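# Remove the pillowcase from the pillow on the table

## Task

Get the pillowcase off the pillow so that both end up lying on the table with visible space separating them. A slight overhang past the table edge is acceptable, and the emptied case may simply drop onto the table. Nothing may rely on the robot to stay in place at the end, and both grippers must release and pull away once finished.

## Robot and tools

Robot: two six-joint arms, left_arm and right_arm, each with a two-finger parallel gripper. Their bases sit near (-0.008, +0.329, -0.017) m and (+0.006, -0.324, -0.015) m. A bar and plate behind the bases are fixtures whose tops can be up to about 3 cm above the table; nothing warns before contact, so keep the arms off them. Never let the two arms collide or shove each other.

Scene frame: the origin is at table-top height, midway between the arms and roughly 5 to 10 cm back from the near table edge. +x points out across the table, +z points up, and left_arm is on the +y side. The arm names do not match left or right in the images. Gripper frame: the fingers extend along the gripper's +z axis and close along its y axis. end_effector_position is the midpoint between the finger pads, about 1 cm short of the tips.

execute_actions(actions): actions is a list of up to 15 actions. Each action is a list of up to 15 rows, one row per control step of 1/30 s; if fewer than 15 rows are given, the last row repeats to fill 15 steps. Each row is one flat list of 14 numbers in [-1, 1] covering both arms, even if only one moves: dx, dy, dz, rx, ry, rz, opening for left_arm, then the same seven for right_arm. dx to rz are offsets, not poses: each is measured in that gripper's own axes from its measured pose when the action began (for a call's first action, the pose in the latest result). Rows do not accumulate; each is relative to that same start. Scale: 1.0 equals 0.6 m of translation or 180 degrees of rotation; rx, ry, rz form a single rotation vector. opening is absolute: +1 fully open (0.093 m gap), -1 closed. An empty list just returns the current state and images.

Motion limits: each step the commanded pose is clipped to within 70 mm and 16 degrees of the measured pose, and damped inverse kinematics drives toward it, favouring position over orientation. Large offsets may need several actions, since after an action the arm continues only to its last clipped pose. Joint friction can leave the gripper up to about 31 mm off, and very small commands may produce no motion. Elbows stop just before straight. Joint ranges (rad): waist -2.618 to 3.054, shoulder 0 to 3.142, elbow 0 to 3.142, wrist pitch and wrist yaw -1.571 to 1.571, wrist roll -2.094 to 2.094. To keep an arm still, send the offset back to its desired pose in the first call of a reply and zeros afterwards, always with its intended opening.

move(target, speed, blocking): target is one row of 14 numbers laid out as above, offsets in each gripper's own axes from the pose in the latest result that shows one, same scale. Each gripper travels a straight path toward its goal; all paths finish together, lasting 0.5 to 10 s (cut off at 10 s). speed is the top path speed per arm in m/s, 0.002 to 0.5, default 0.25; rotation is capped at twice that in rad/s. Openings are sent at the start. Paths ignore obstacles and the other arm; grippers lag, drift and may overshoot speed near full reach. Faster moves hit harder, and aiming further beyond a contact presses harder. With blocking=false the result comes after 0.5 s while motion continues; call wait or stop before any other motion command. The result adds a move: line giving the ending (done, off_target, moving, held, fault), active limits (paced means the sent pose was clipped, held means a check blocked some steps, after which motion can spike), and each gripper's distance from its target.

wait(seconds): 0 to 10; the robot keeps its last command; returns early when a running move ends. stop(): brakes a running move; needs room to decelerate; fingers keep moving. zoom_image(camera, region): closer look at one camera's latest image; region is [x0, y0, x1, y1] pixels from the top-left, at most 504 by 504. Cameras: cam_head_left, cam_head_right, cam_high, cam_low, cam_left_wrist, cam_right_wrist, all 504x504. read_manual(section): licence texts only, no motion. finished_scene(scene): ends the current scene, given its number; irreversible, and the goal must already hold.

Results: the state line shows each gripper's position (m) and quat_wxyz in the scene frame; printed positions can be off, more at long reach. Hand target lines show where the controller is now steering each gripper. A pose unreachable line means a clearance check altered or blocked that arm's command. Step readings list positions at some steps; HELD plus an arm label marks a step where that arm was held back. grip_measured is the gripper motor on the opening scale; the pads meet near -0.94 and each millimetre of object width adds about 0.0208, with a fixed per-gripper error up to 0.02. The motor keeps moving after the pads touch, so it barely reveals contact; commanding further below the object's width squeezes harder, up to roughly 50 to 62 N per pad. Keep sending the closing value to maintain a grip. Joint positions end with the finger opening in metres. Joint torques carry offsets, scale errors and noise.

Hazards: MOTOR HOT appears at 75 C; at 90 C that arm is halted for 10 s; at 100 C it goes limp and falls. FAULT lines report stops. Avoid drops, slips, slams, hard impacts and heavy pushes, and release and withdraw both grippers before ending.

Each tool is called after "Emit:" as name(argument=value, ...), one argument or row to a line, values as JSON.

## Session

Emit:
execute_actions(
  actions=[],
)

Scene clock: 0.00 s.
left_arm: end_effector_position=(+0.5588, +0.4318, +0.2097) grip_measured=+1.000 end_effector_quat_wxyz=(-0.281, +0.574, -0.479, +0.602) | right_arm: end_effector_position=(+0.3133, -0.3012, +0.1092) grip_measured=+0.997 end_effector_quat_wxyz=(-0.050, +0.723, -0.545, +0.421)
Joint positions: left_arm=[ 0.282  1.993  1.347  0.473  0.577 -1.893  0.093] | right_arm=[ 0.419  1.236  0.708 -0.445  0.685 -1.643  0.093]
Joint velocities: left_arm=[-0.002  0.007  0.002 -0.007  0.066 -0.007  0.   ] | right_arm=[-0.002 -0.022 -0.002  0.051  0.051 -0.081  0.   ]
Joint torques (N m, as the arm reports them, + toward a larger angle): no reading
Hand target (left_arm): +0.559, +0.432, +0.210; -0.281, +0.574, -0.479, +0.602
Hand target (right_arm): +0.313, -0.301, +0.109; -0.050, +0.723, -0.545, +0.421

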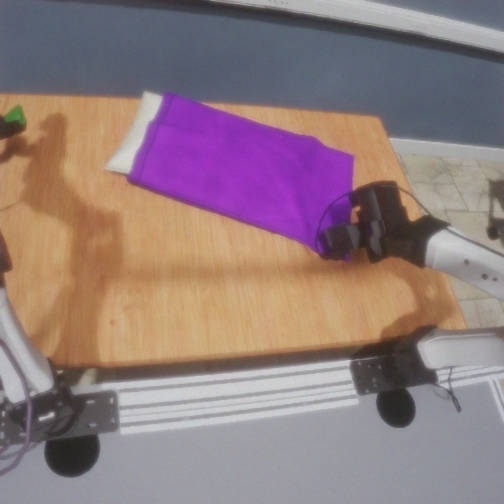

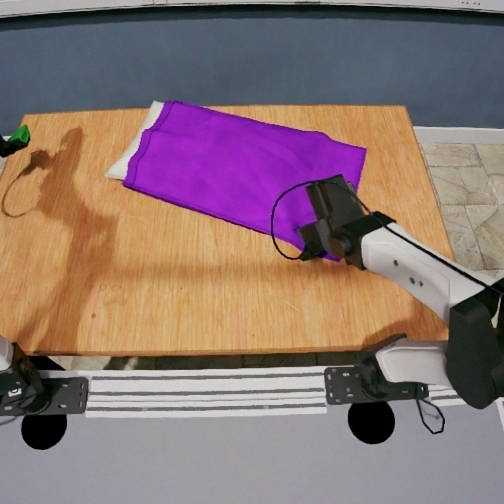

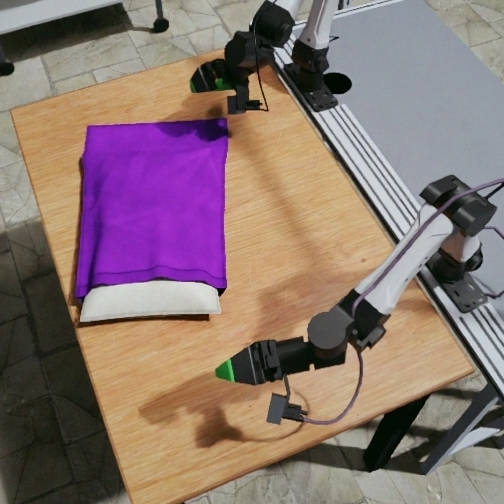

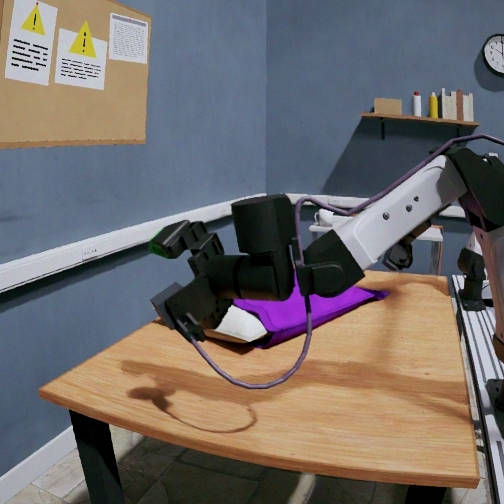

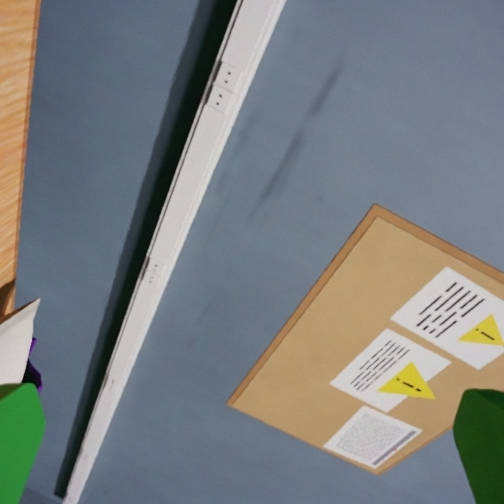

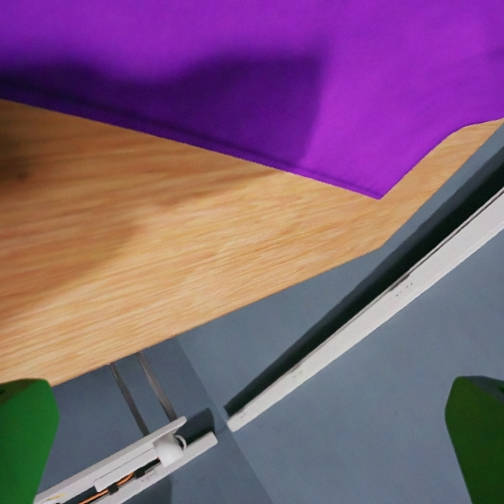

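Emit:
move(
  target=[0.184,0.282,-0.215,-0.11,0,0.14,1,0.092,-0.089,-0.107,-0.318,0.038,0.546,1],
)

Scene clock: 27.53 s.
left_arm: end_effector_position=(+0.3872, +0.3050, +0.1275) grip_measured=+1.000 end_effector_quat_wxyz=(+0.309, -0.497, +0.679, -0.444) | right_arm: end_effector_position=(+0.3152, -0.3012, +0.1957) grip_measured=+0.997 end_effector_quat_wxyz=(+0.038, -0.011, +0.999, -0.001)
Joint positions: left_arm=[ 0.034  1.391  0.616  0.286  0.359 -1.388  0.093] | right_arm=[ 0.08   1.7    1.762 -1.564  0.019  0.068  0.093]
Joint velocities: left_arm=[-0.012  0.002 -0.012 -0.022  0.051  0.007  0.   ] | right_arm=[-0.007  0.002  0.002 -0.022 -0.037  0.022  0.001]
Joint torques (N m, as the arm reports them, + toward a larger angle): left_arm=[-0.65 -7.29  6.51  2.2  -0.02  0.26] | right_arm=[-0.53 -9.5   9.56  0.42  0.01  0.17]
Hand target (left_arm): +0.380, +0.301, +0.120; +0.303, -0.497, +0.686, -0.436
Hand target (right_arm): +0.312, -0.303, +0.207; +0.049, -0.002, +0.999, +0.004
Off the commanded pose (left_arm): 0.012 m, 2 deg.
Off the commanded pose (right_arm): 0.014 m, 5 deg.
joint sent to its limit (right arm) — the command would take joint 4 (wrist pitch) past its lower limit, so that joint was sent only as far as its limit.
move: off_target (left_arm, right_arm)

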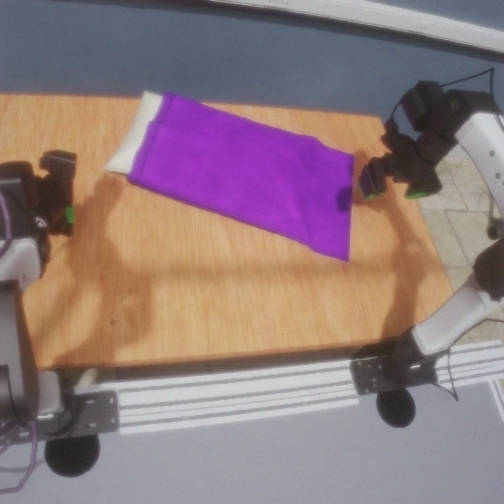

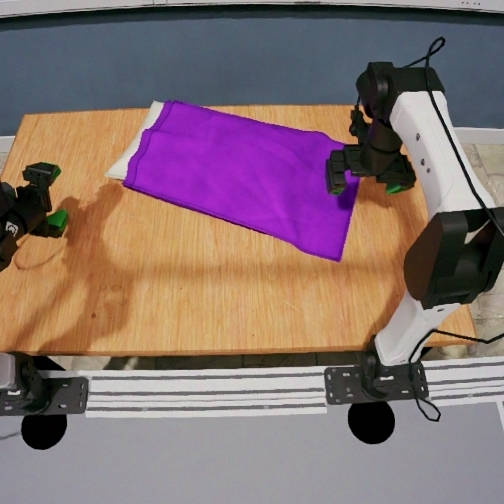

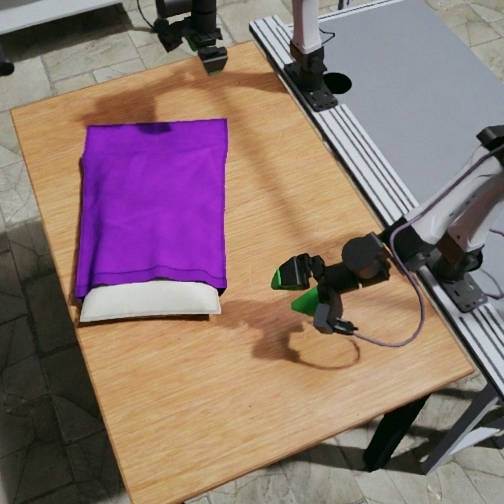

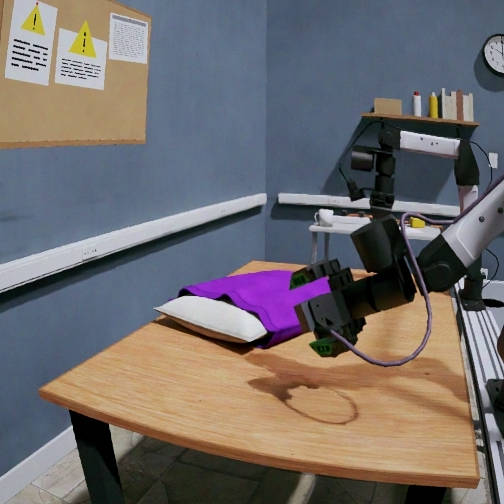

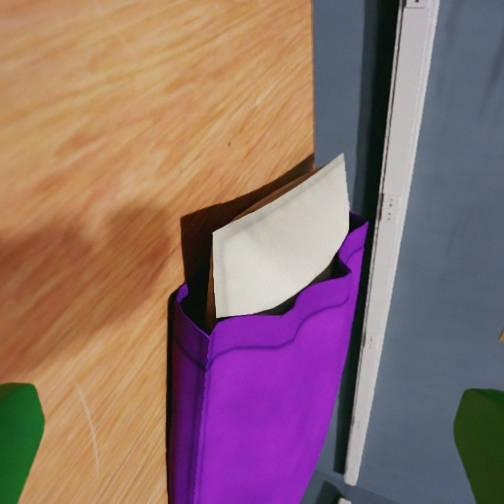

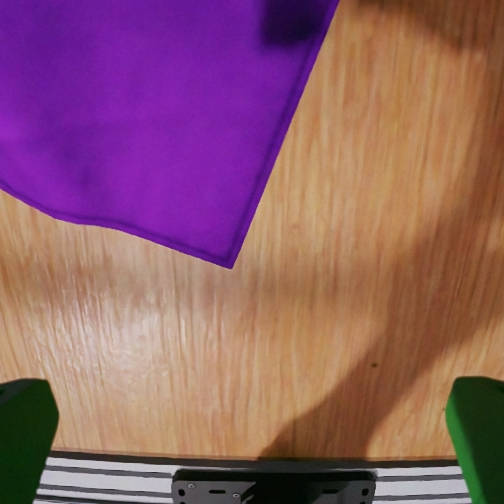

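Emit:
move(
  target=[0.062,0.063,0.193,0,0,0,0.2,-0.154,-0.033,0.27,0,0,0.12,1],
)

Scene clock: 43.37 s.
left_arm: end_effector_position=(+0.4555, +0.2433, +0.0481) grip_measured=+0.201 end_effector_quat_wxyz=(+0.309, -0.495, +0.678, -0.447) | right_arm: end_effector_position=(+0.4118, -0.3148, +0.0390) grip_measured=+0.997 end_effector_quat_wxyz=(+0.023, +0.169, +0.985, +0.001)
Joint positions: left_arm=[-0.164  1.907  0.731  0.717  0.188 -1.484  0.055] | right_arm=[ 0.02   2.085  1.645 -1.094  0.017  0.371  0.093]
Joint velocities: left_arm=[-0.002  0.002  0.007 -0.066 -0.051 -0.022  0.   ] | right_arm=[-0.007 -0.012  0.012  0.037  0.037  0.007 -0.001]
Joint torques (N m, as the arm reports them, + toward a larger angle): left_arm=[-0.63 -7.54  8.28  2.45 -0.14  0.11] | right_arm=[ -0.37 -11.49   9.16   0.69   0.07   0.17]
Hand target (left_arm): +0.460, +0.240, +0.043; +0.309, -0.497, +0.678, -0.444
Hand target (right_arm): +0.421, -0.317, +0.041; +0.037, +0.177, +0.984, +0.006
Off the commanded pose (left_arm): 0.006 m, 0 deg.
Off the commanded pose (right_arm): 0.010 m, 2 deg.
move: done

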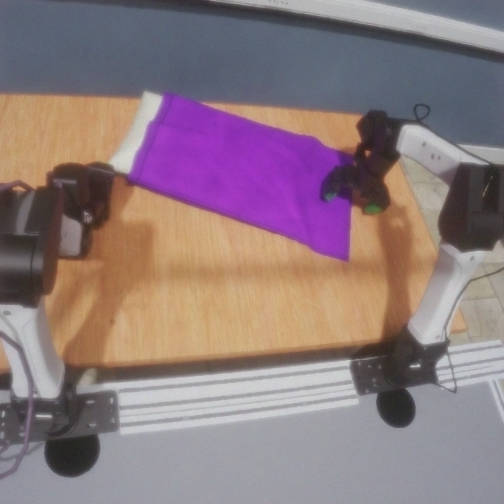

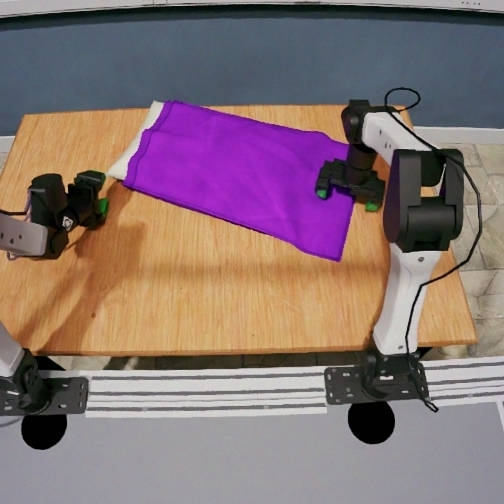

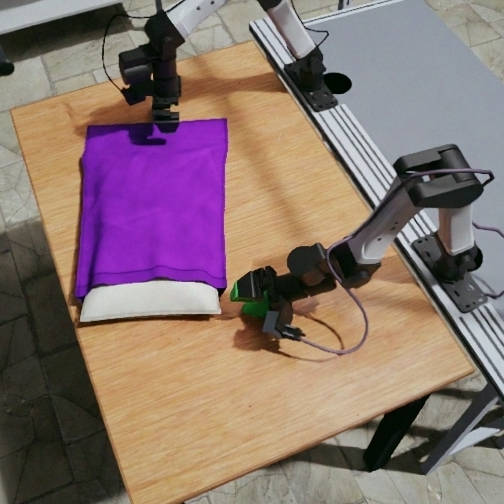

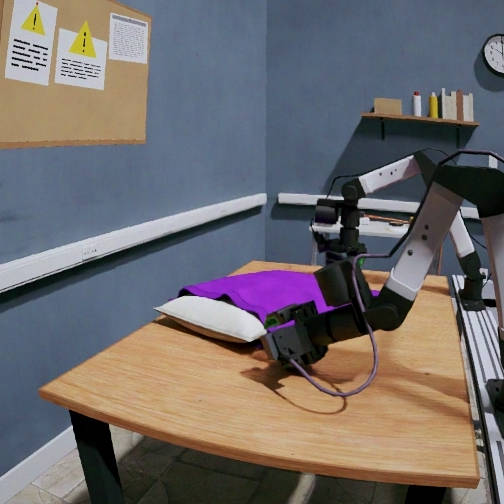

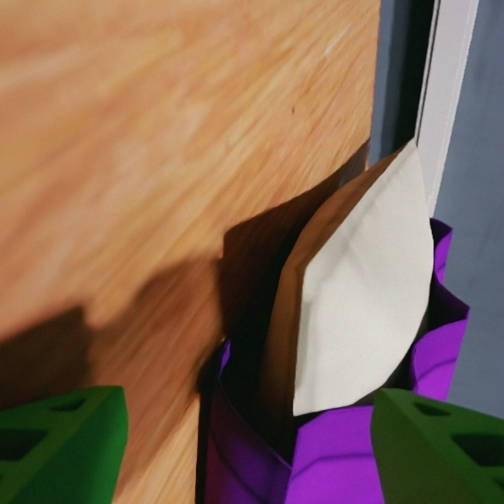

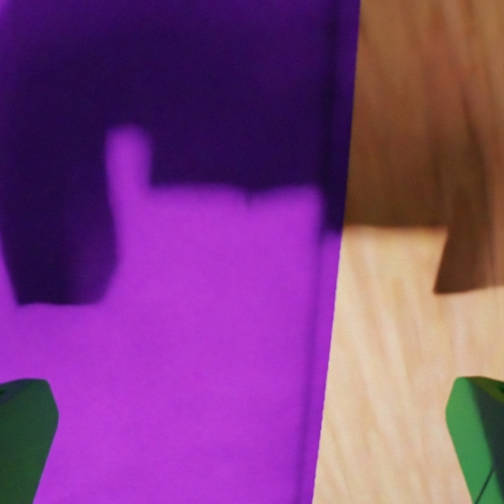

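Emit:
move(
  target=[0.01,-0.06,0.155,0,0,0,0.2,0,0,0.06,0,0,0,1],
  speed=0.08,
)

Emit:
move(
  target=[0,0,0,0,0,0,-1,0,0,0.01,0,0,0,-1],
)

Emit:
move(
  target=[0,0,0,0,0,0,-1,0,-0.08,-0.08,0,0,0,-1],
  speed=0.08,
)

Scene clock: 51.40 s.
left_arm: end_effector_position=(+0.5459, +0.2113, +0.0508) grip_measured=+0.201 end_effector_quat_wxyz=(+0.316, -0.490, +0.673, -0.455) | right_arm: end_effector_position=(+0.4160, -0.3144, +0.0149) grip_measured=+0.997 end_effector_quat_wxyz=(+0.030, +0.170, +0.985, +0.003)
Joint positions: left_arm=[-0.215  2.171  1.149  0.593  0.143 -1.506  0.055] | right_arm=[ 0.02   2.109  1.583 -0.992  0.017  0.373  0.093]
Joint velocities: left_arm=[ 0.002 -0.022 -0.007  0.051 -0.007 -0.022  0.001] | right_arm=[-0.002  0.017  0.007 -0.007  0.007 -0.022 -0.001]
Joint torques (N m, as the arm reports them, + toward a larger angle): left_arm=[ -0.74 -11.54   9.32   2.2   -0.12   0.11] | right_arm=[  0.11 -10.54   6.23   0.73   0.11   0.08]
Hand target (left_arm): +0.547, +0.205, +0.042; +0.309, -0.495, +0.678, -0.448
Hand target (right_arm): +0.414, -0.315, +0.003; +0.022, +0.169, +0.985, +0.001
Off the commanded pose (left_arm): 0.010 m, 1 deg.
Off the commanded pose (right_arm): 0.012 m, 1 deg.
move: off_target (right_arm)

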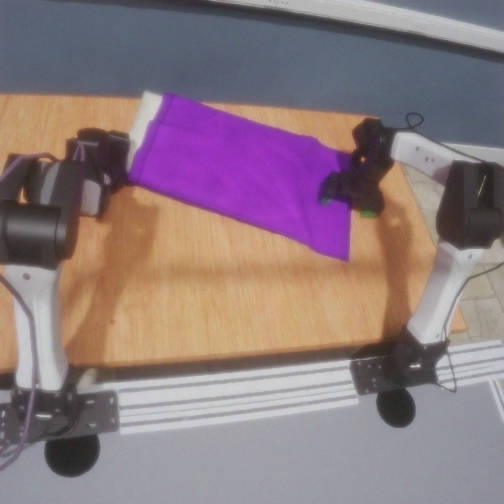

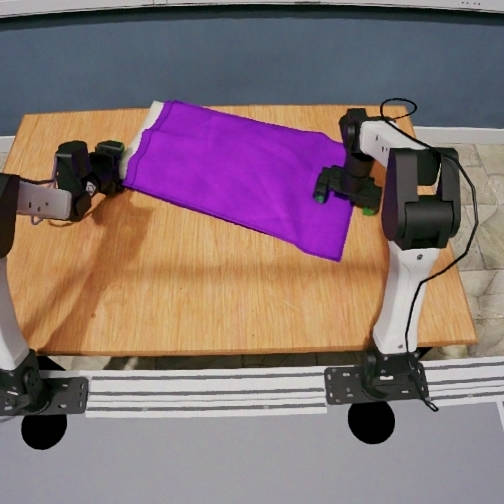

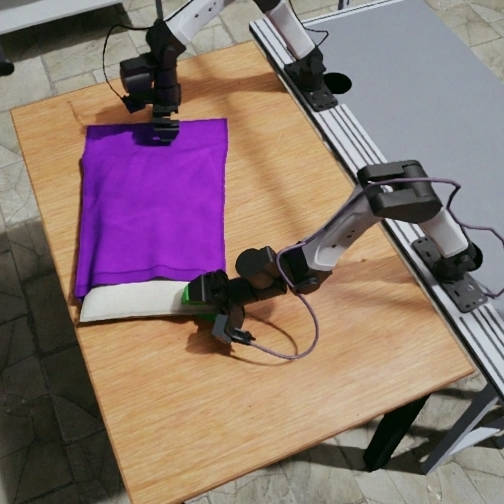

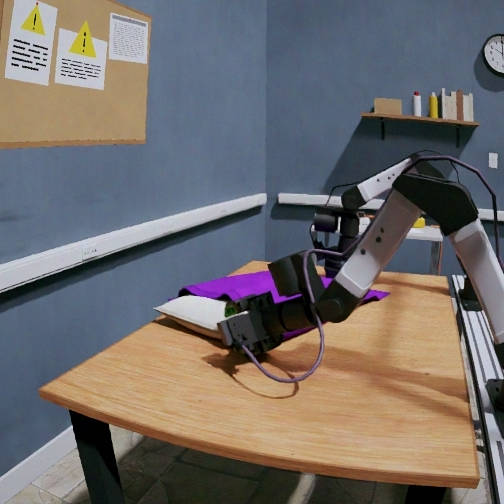

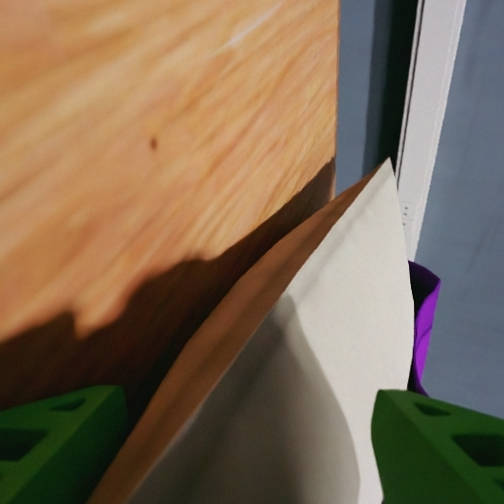

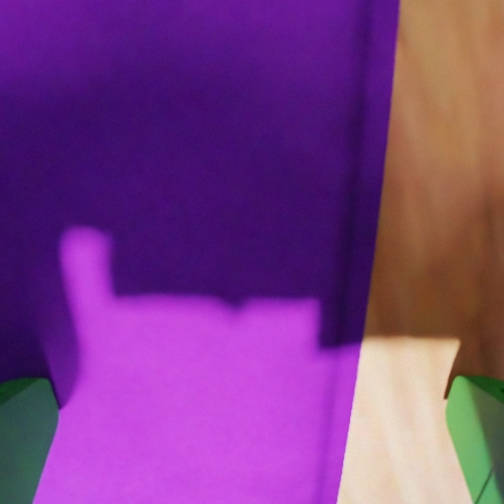

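Scene clock: 52.10 s.
left_arm: end_effector_position=(+0.5458, +0.2110, +0.0508) grip_measured=-0.979 end_effector_quat_wxyz=(+0.316, -0.489, +0.673, -0.455) | right_arm: end_effector_position=(+0.4161, -0.3144, +0.0149) grip_measured=-0.995 end_effector_quat_wxyz=(+0.030, +0.170, +0.985, +0.003)
Joint positions: left_arm=[-0.215  2.171  1.149  0.593  0.144 -1.506  0.   ] | right_arm=[ 0.02   2.109  1.583 -0.992  0.017  0.373  0.   ]
Joint velocities: left_arm=[-0.007 -0.002  0.012  0.037 -0.066 -0.022  0.   ] | right_arm=[-0.017 -0.007 -0.017  0.007 -0.051  0.007  0.   ]
Joint torques (N m, as the arm reports them, + toward a larger angle): left_arm=[  0.25 -13.43   7.45   2.45   0.     0.16] | right_arm=[  0.14 -11.39   6.84   0.73   0.11   0.11]
Hand target (left_arm): +0.546, +0.211, +0.051; +0.316, -0.490, +0.673, -0.455
Hand target (right_arm): +0.416, -0.314, +0.009; +0.030, +0.170, +0.985, +0.003
Off the commanded pose (left_arm): 0.000 m, 0 deg.
Off the commanded pose (right_arm): 0.006 m, 0 deg.
move: done

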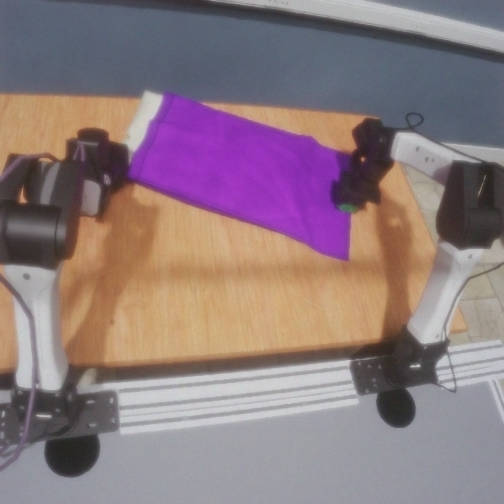

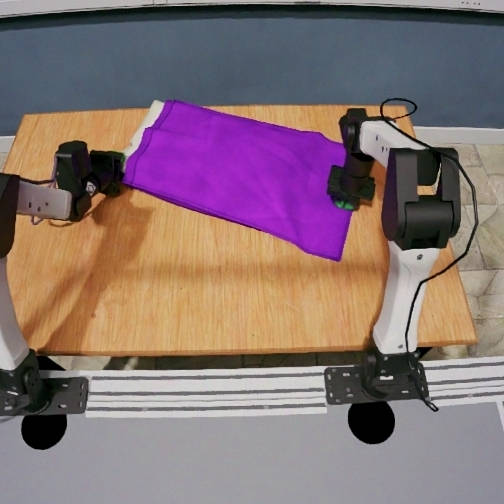

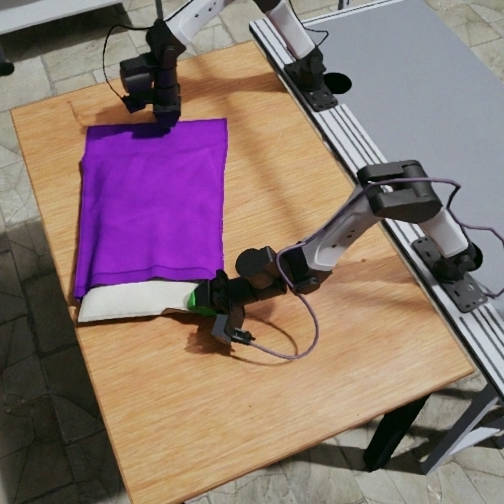

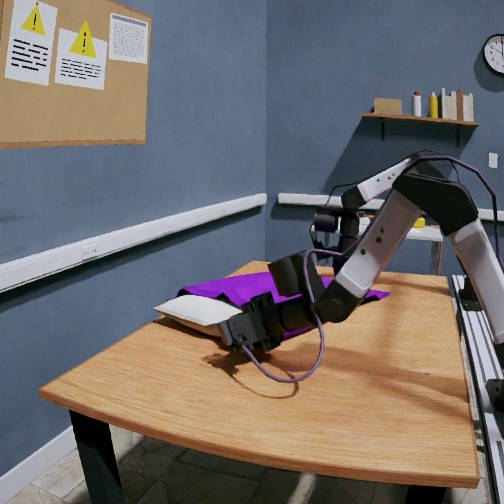

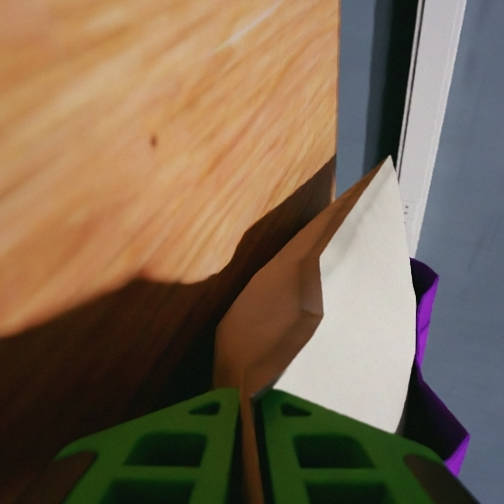

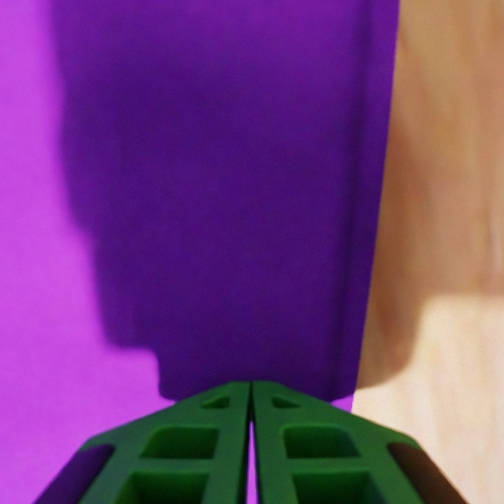

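Scene clock: 53.37 s.
left_arm: end_effector_position=(+0.5457, +0.2109, +0.0508) grip_measured=-0.979 end_effector_quat_wxyz=(+0.316, -0.489, +0.673, -0.455) | right_arm: end_effector_position=(+0.3927, -0.3583, +0.0475) grip_measured=-0.995 end_effector_quat_wxyz=(+0.017, +0.170, +0.985, -0.001)
Joint positions: left_arm=[-0.215  2.171  1.149  0.593  0.145 -1.506  0.   ] | right_arm=[-0.091  2.018  1.583 -1.108  0.016  0.263  0.   ]
Joint velocities: left_arm=[ 0.002 -0.002  0.007 -0.022 -0.022  0.037  0.   ] | right_arm=[-0.007 -0.012 -0.007 -0.051  0.022 -0.007  0.   ]
Joint torques (N m, as the arm reports them, + toward a larger angle): left_arm=[  0.27 -13.43   7.45   2.45   0.02   0.16] | right_arm=[ -0.26 -12.81  10.32   0.32   0.04   0.04]
Hand target (left_arm): +0.546, +0.211, +0.051; +0.316, -0.489, +0.673, -0.455
Hand target (right_arm): +0.396, -0.360, +0.061; +0.030, +0.170, +0.985, +0.004
Off the commanded pose (left_arm): 0.000 m, 0 deg.
Off the commanded pose (right_arm): 0.015 m, 2 deg.
move: off_target (right_arm)

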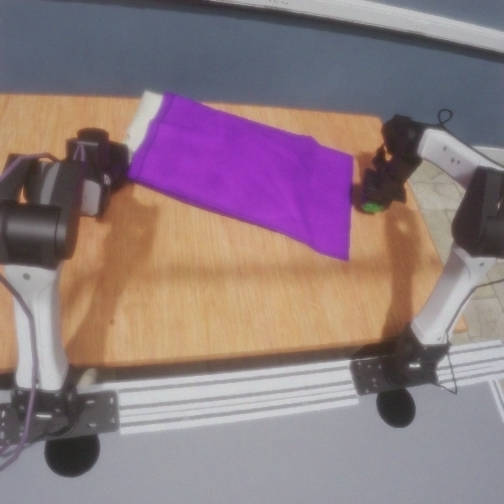

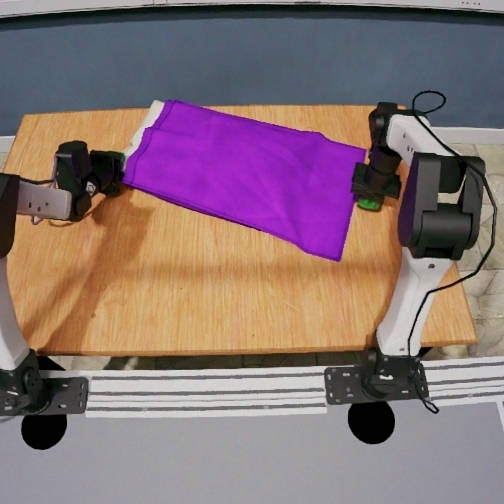

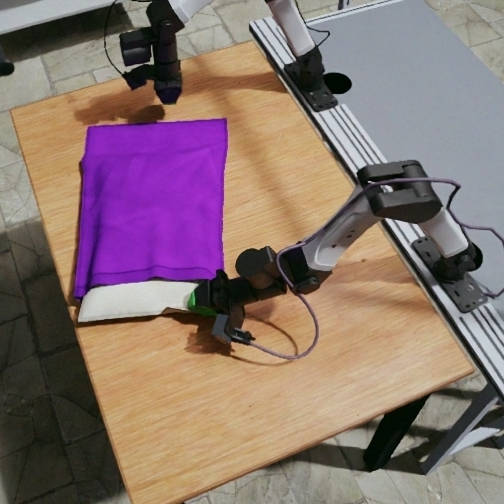

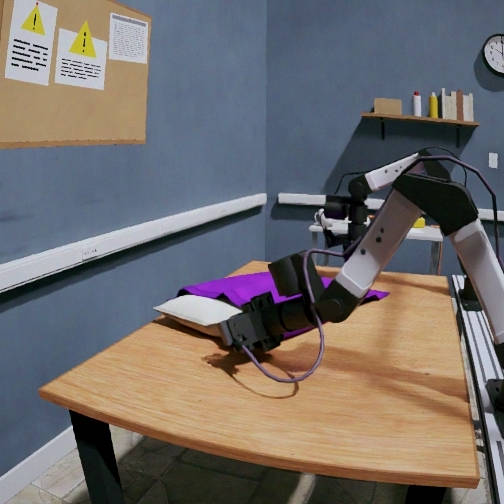

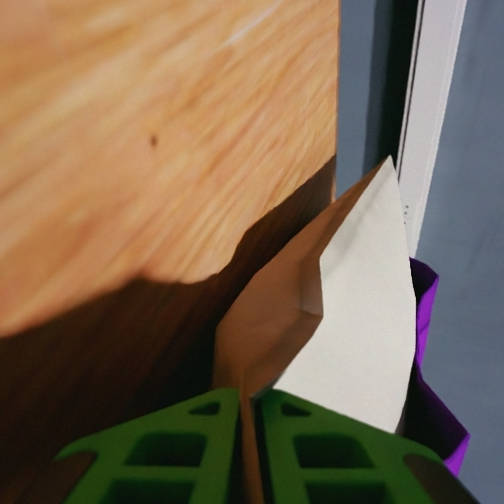

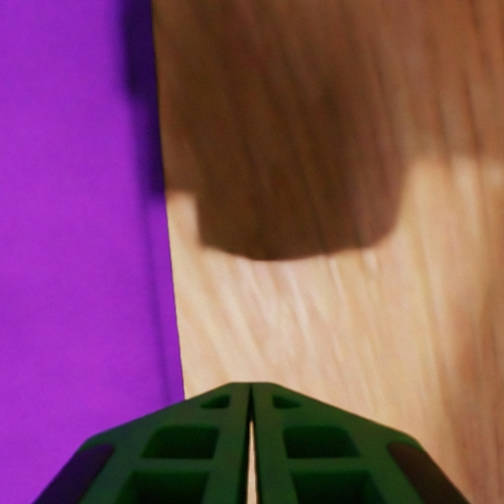

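Not low enough; retry lower.

Emit:
move(
  target=[0,0,0,0,0,0,-1,0,0.07,0.03,0,0,0,1],
  speed=0.1,
)

Emit:
move(
  target=[0,0,0,0,0,0,-1,0,0,0.09,0,0,0,1],
  speed=0.04,
)

Emit:
move(
  target=[0,0,0,0,0,0,-1,0,0,0.03,0,0,0,-1],
)

Scene clock: 59.73 s.
left_arm: end_effector_position=(+0.5457, +0.2109, +0.0508) grip_measured=-0.979 end_effector_quat_wxyz=(+0.316, -0.489, +0.673, -0.455) | right_arm: end_effector_position=(+0.3957, -0.3210, +0.0296) grip_measured=+0.994 end_effector_quat_wxyz=(+0.002, +0.170, +0.985, -0.003)
Joint positions: left_arm=[-0.215  2.171  1.149  0.593  0.145 -1.506  0.   ] | right_arm=[ 0.005  2.068  1.583 -1.089  0.017  0.358  0.093]
Joint velocities: left_arm=[ 0.007 -0.002 -0.012  0.037 -0.007 -0.007  0.   ] | right_arm=[ 0.002 -0.017 -0.012  0.022  0.037 -0.037 -0.   ]
Joint torques (N m, as the arm reports them, + toward a larger angle): left_arm=[  0.29 -13.45   7.45   2.44   0.02   0.16] | right_arm=[  0.59 -10.33   9.93   0.61   0.14   0.17]
Hand target (left_arm): +0.546, +0.211, +0.051; +0.316, -0.489, +0.673, -0.455
Hand target (right_arm): +0.407, -0.319, +0.030; +0.018, +0.170, +0.985, -0.001
Off the commanded pose (left_arm): 0.000 m, 0 deg.
Off the commanded pose (right_arm): 0.012 m, 2 deg.
move: off_target (right_arm)

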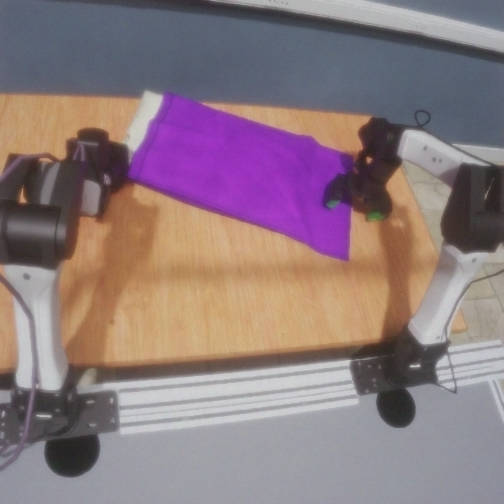

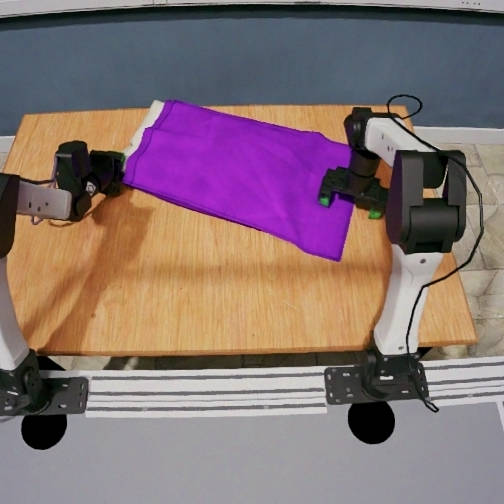

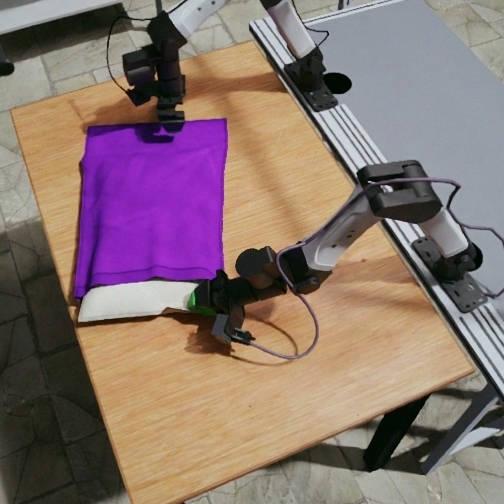

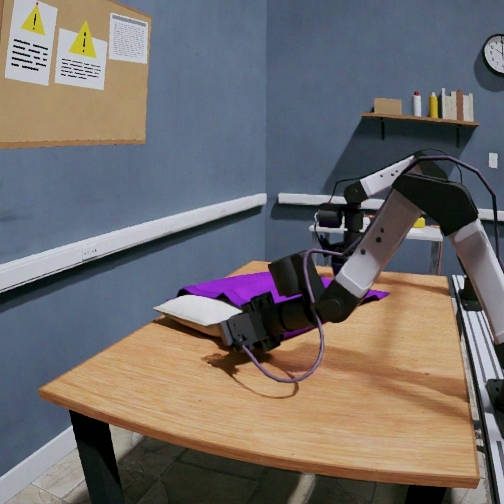

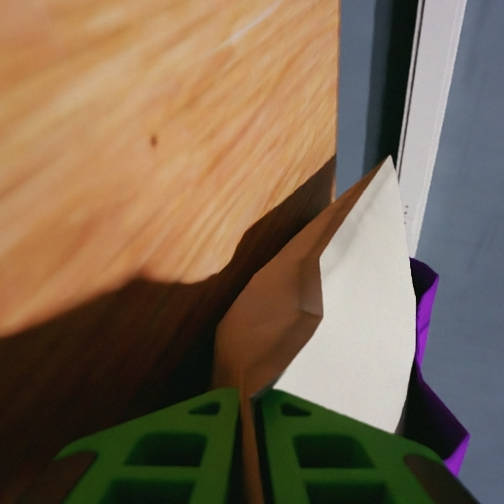

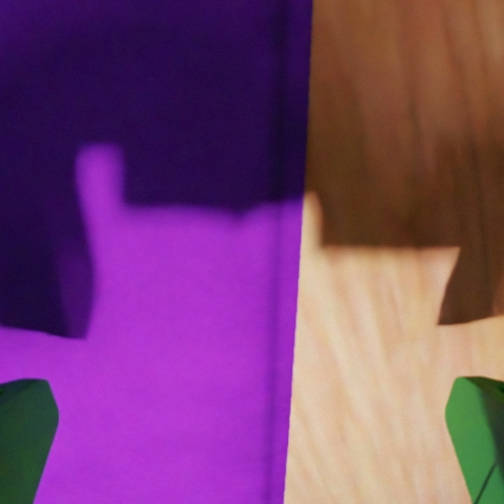

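Scene clock: 61.30 s.
left_arm: end_effector_position=(+0.5457, +0.2108, +0.0508) grip_measured=-0.979 end_effector_quat_wxyz=(+0.315, -0.489, +0.674, -0.456) | right_arm: end_effector_position=(+0.3993, -0.3199, +0.0095) grip_measured=+0.994 end_effector_quat_wxyz=(+0.014, +0.170, +0.985, +0.002)
Joint positions: left_arm=[-0.215  2.171  1.149  0.593  0.145 -1.506  0.   ] | right_arm=[ 0.005  2.08   1.518 -0.987  0.012  0.358  0.093]
Joint velocities: left_arm=[-0.002  0.002 -0.007  0.051 -0.022 -0.007  0.   ] | right_arm=[-0.012 -0.012 -0.002  0.007  0.007  0.066 -0.001]
Joint torques (N m, as the arm reports them, + toward a larger angle): left_arm=[  0.28 -13.44   7.46   2.45   0.02   0.16] | right_arm=[ 0.1  -7.56  2.82  1.24  0.15  0.11]
Hand target (left_arm): +0.546, +0.211, +0.051; +0.315, -0.489, +0.673, -0.456
Hand target (right_arm): +0.394, -0.321, -0.023; +0.001, +0.170, +0.985, -0.003
Off the commanded pose (left_arm): 0.000 m, 0 deg.
Off the commanded pose (right_arm): 0.034 m, 1 deg.
move: off_target (right_arm)

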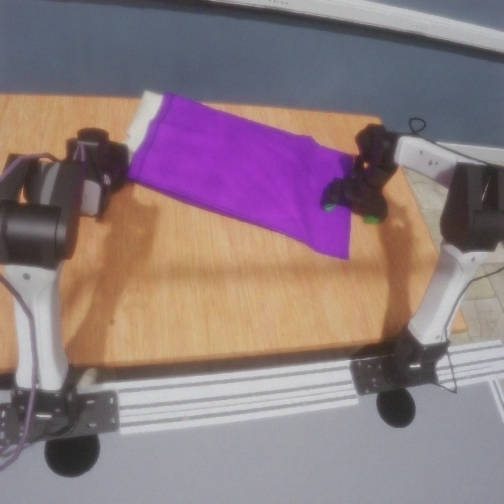

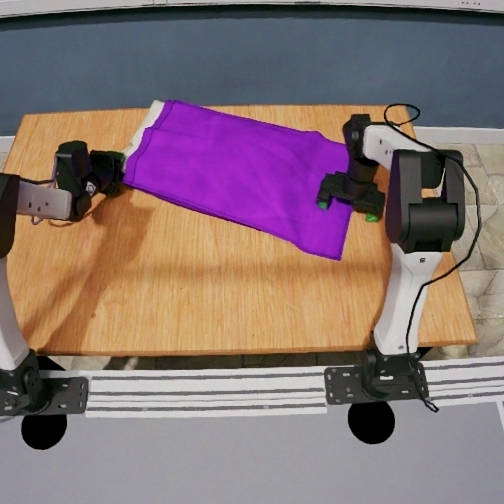

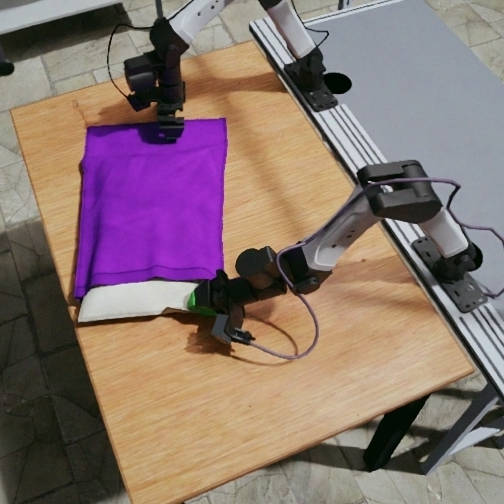

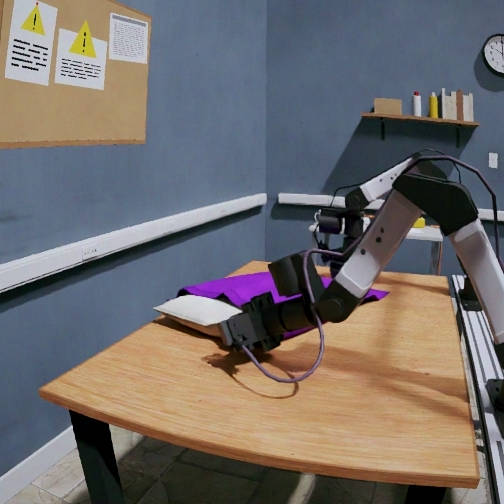

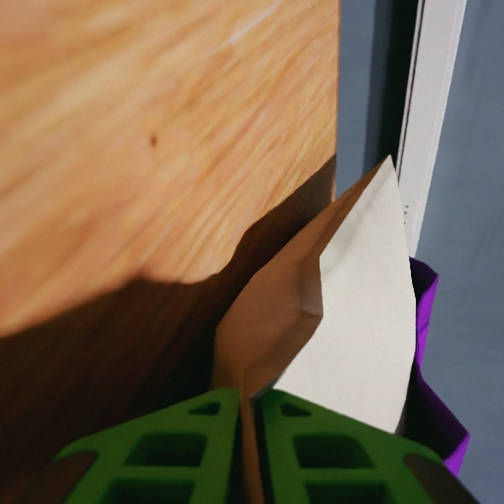

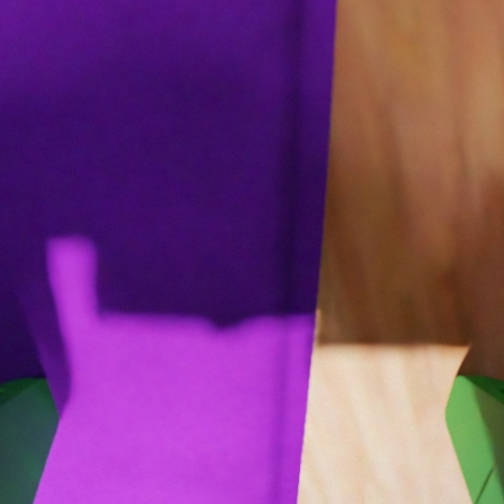

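Scene clock: 62.00 s.
left_arm: end_effector_position=(+0.5457, +0.2106, +0.0508) grip_measured=-0.979 end_effector_quat_wxyz=(+0.315, -0.489, +0.674, -0.456) | right_arm: end_effector_position=(+0.4032, -0.3149, +0.0112) grip_measured=-0.987 end_effector_quat_wxyz=(+0.021, +0.170, +0.985, +0.018)
Joint positions: left_arm=[-0.215  2.171  1.149  0.593  0.147 -1.506  0.   ] | right_arm=[ 0.005  2.076  1.519 -0.972 -0.017  0.357  0.   ]
Joint velocities: left_arm=[-0.002  0.012 -0.017  0.051 -0.022  0.022  0.   ] | right_arm=[ 0.007 -0.012  0.012 -0.051 -0.007 -0.022  0.   ]
Joint torques (N m, as the arm reports them, + toward a larger angle): left_arm=[  0.27 -13.42   7.44   2.45   0.01   0.16] | right_arm=[ 0.12 -9.38  4.65  0.94  0.36  0.11]
Hand target (left_arm): +0.546, +0.211, +0.051; +0.315, -0.489, +0.673, -0.456
Hand target (right_arm): +0.399, -0.320, -0.008; +0.013, +0.170, +0.985, +0.002
Off the commanded pose (left_arm): 0.000 m, 0 deg.
Off the commanded pose (right_arm): 0.021 m, 2 deg.
move: off_target (right_arm)

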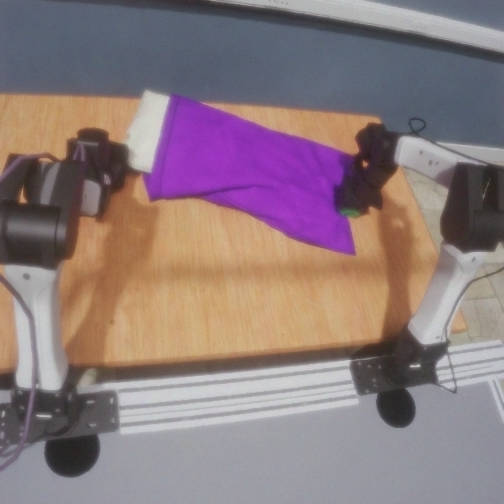

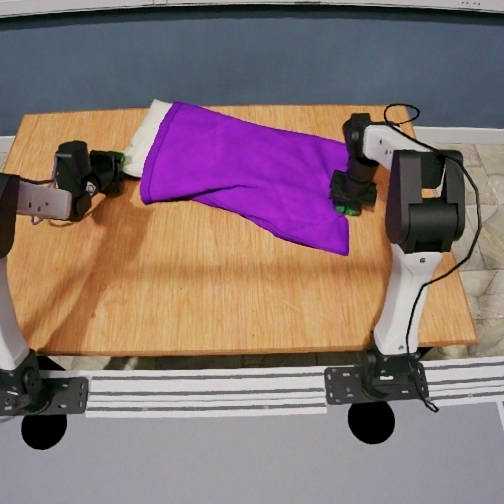

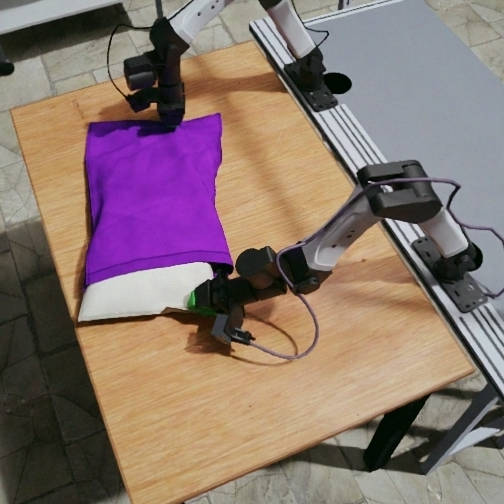

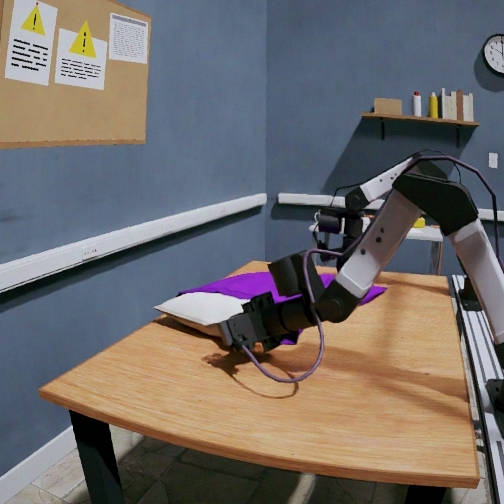

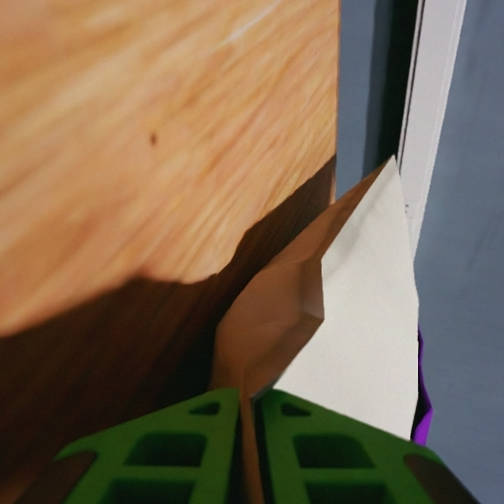

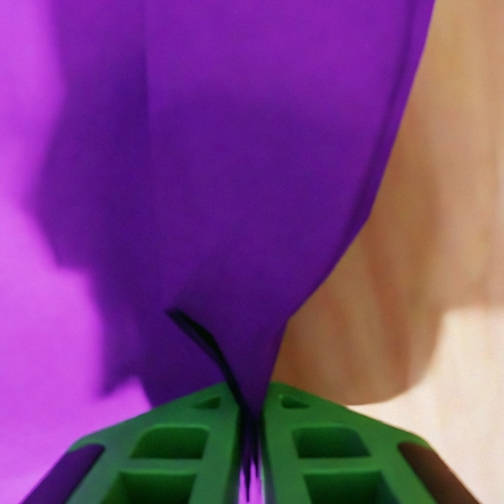

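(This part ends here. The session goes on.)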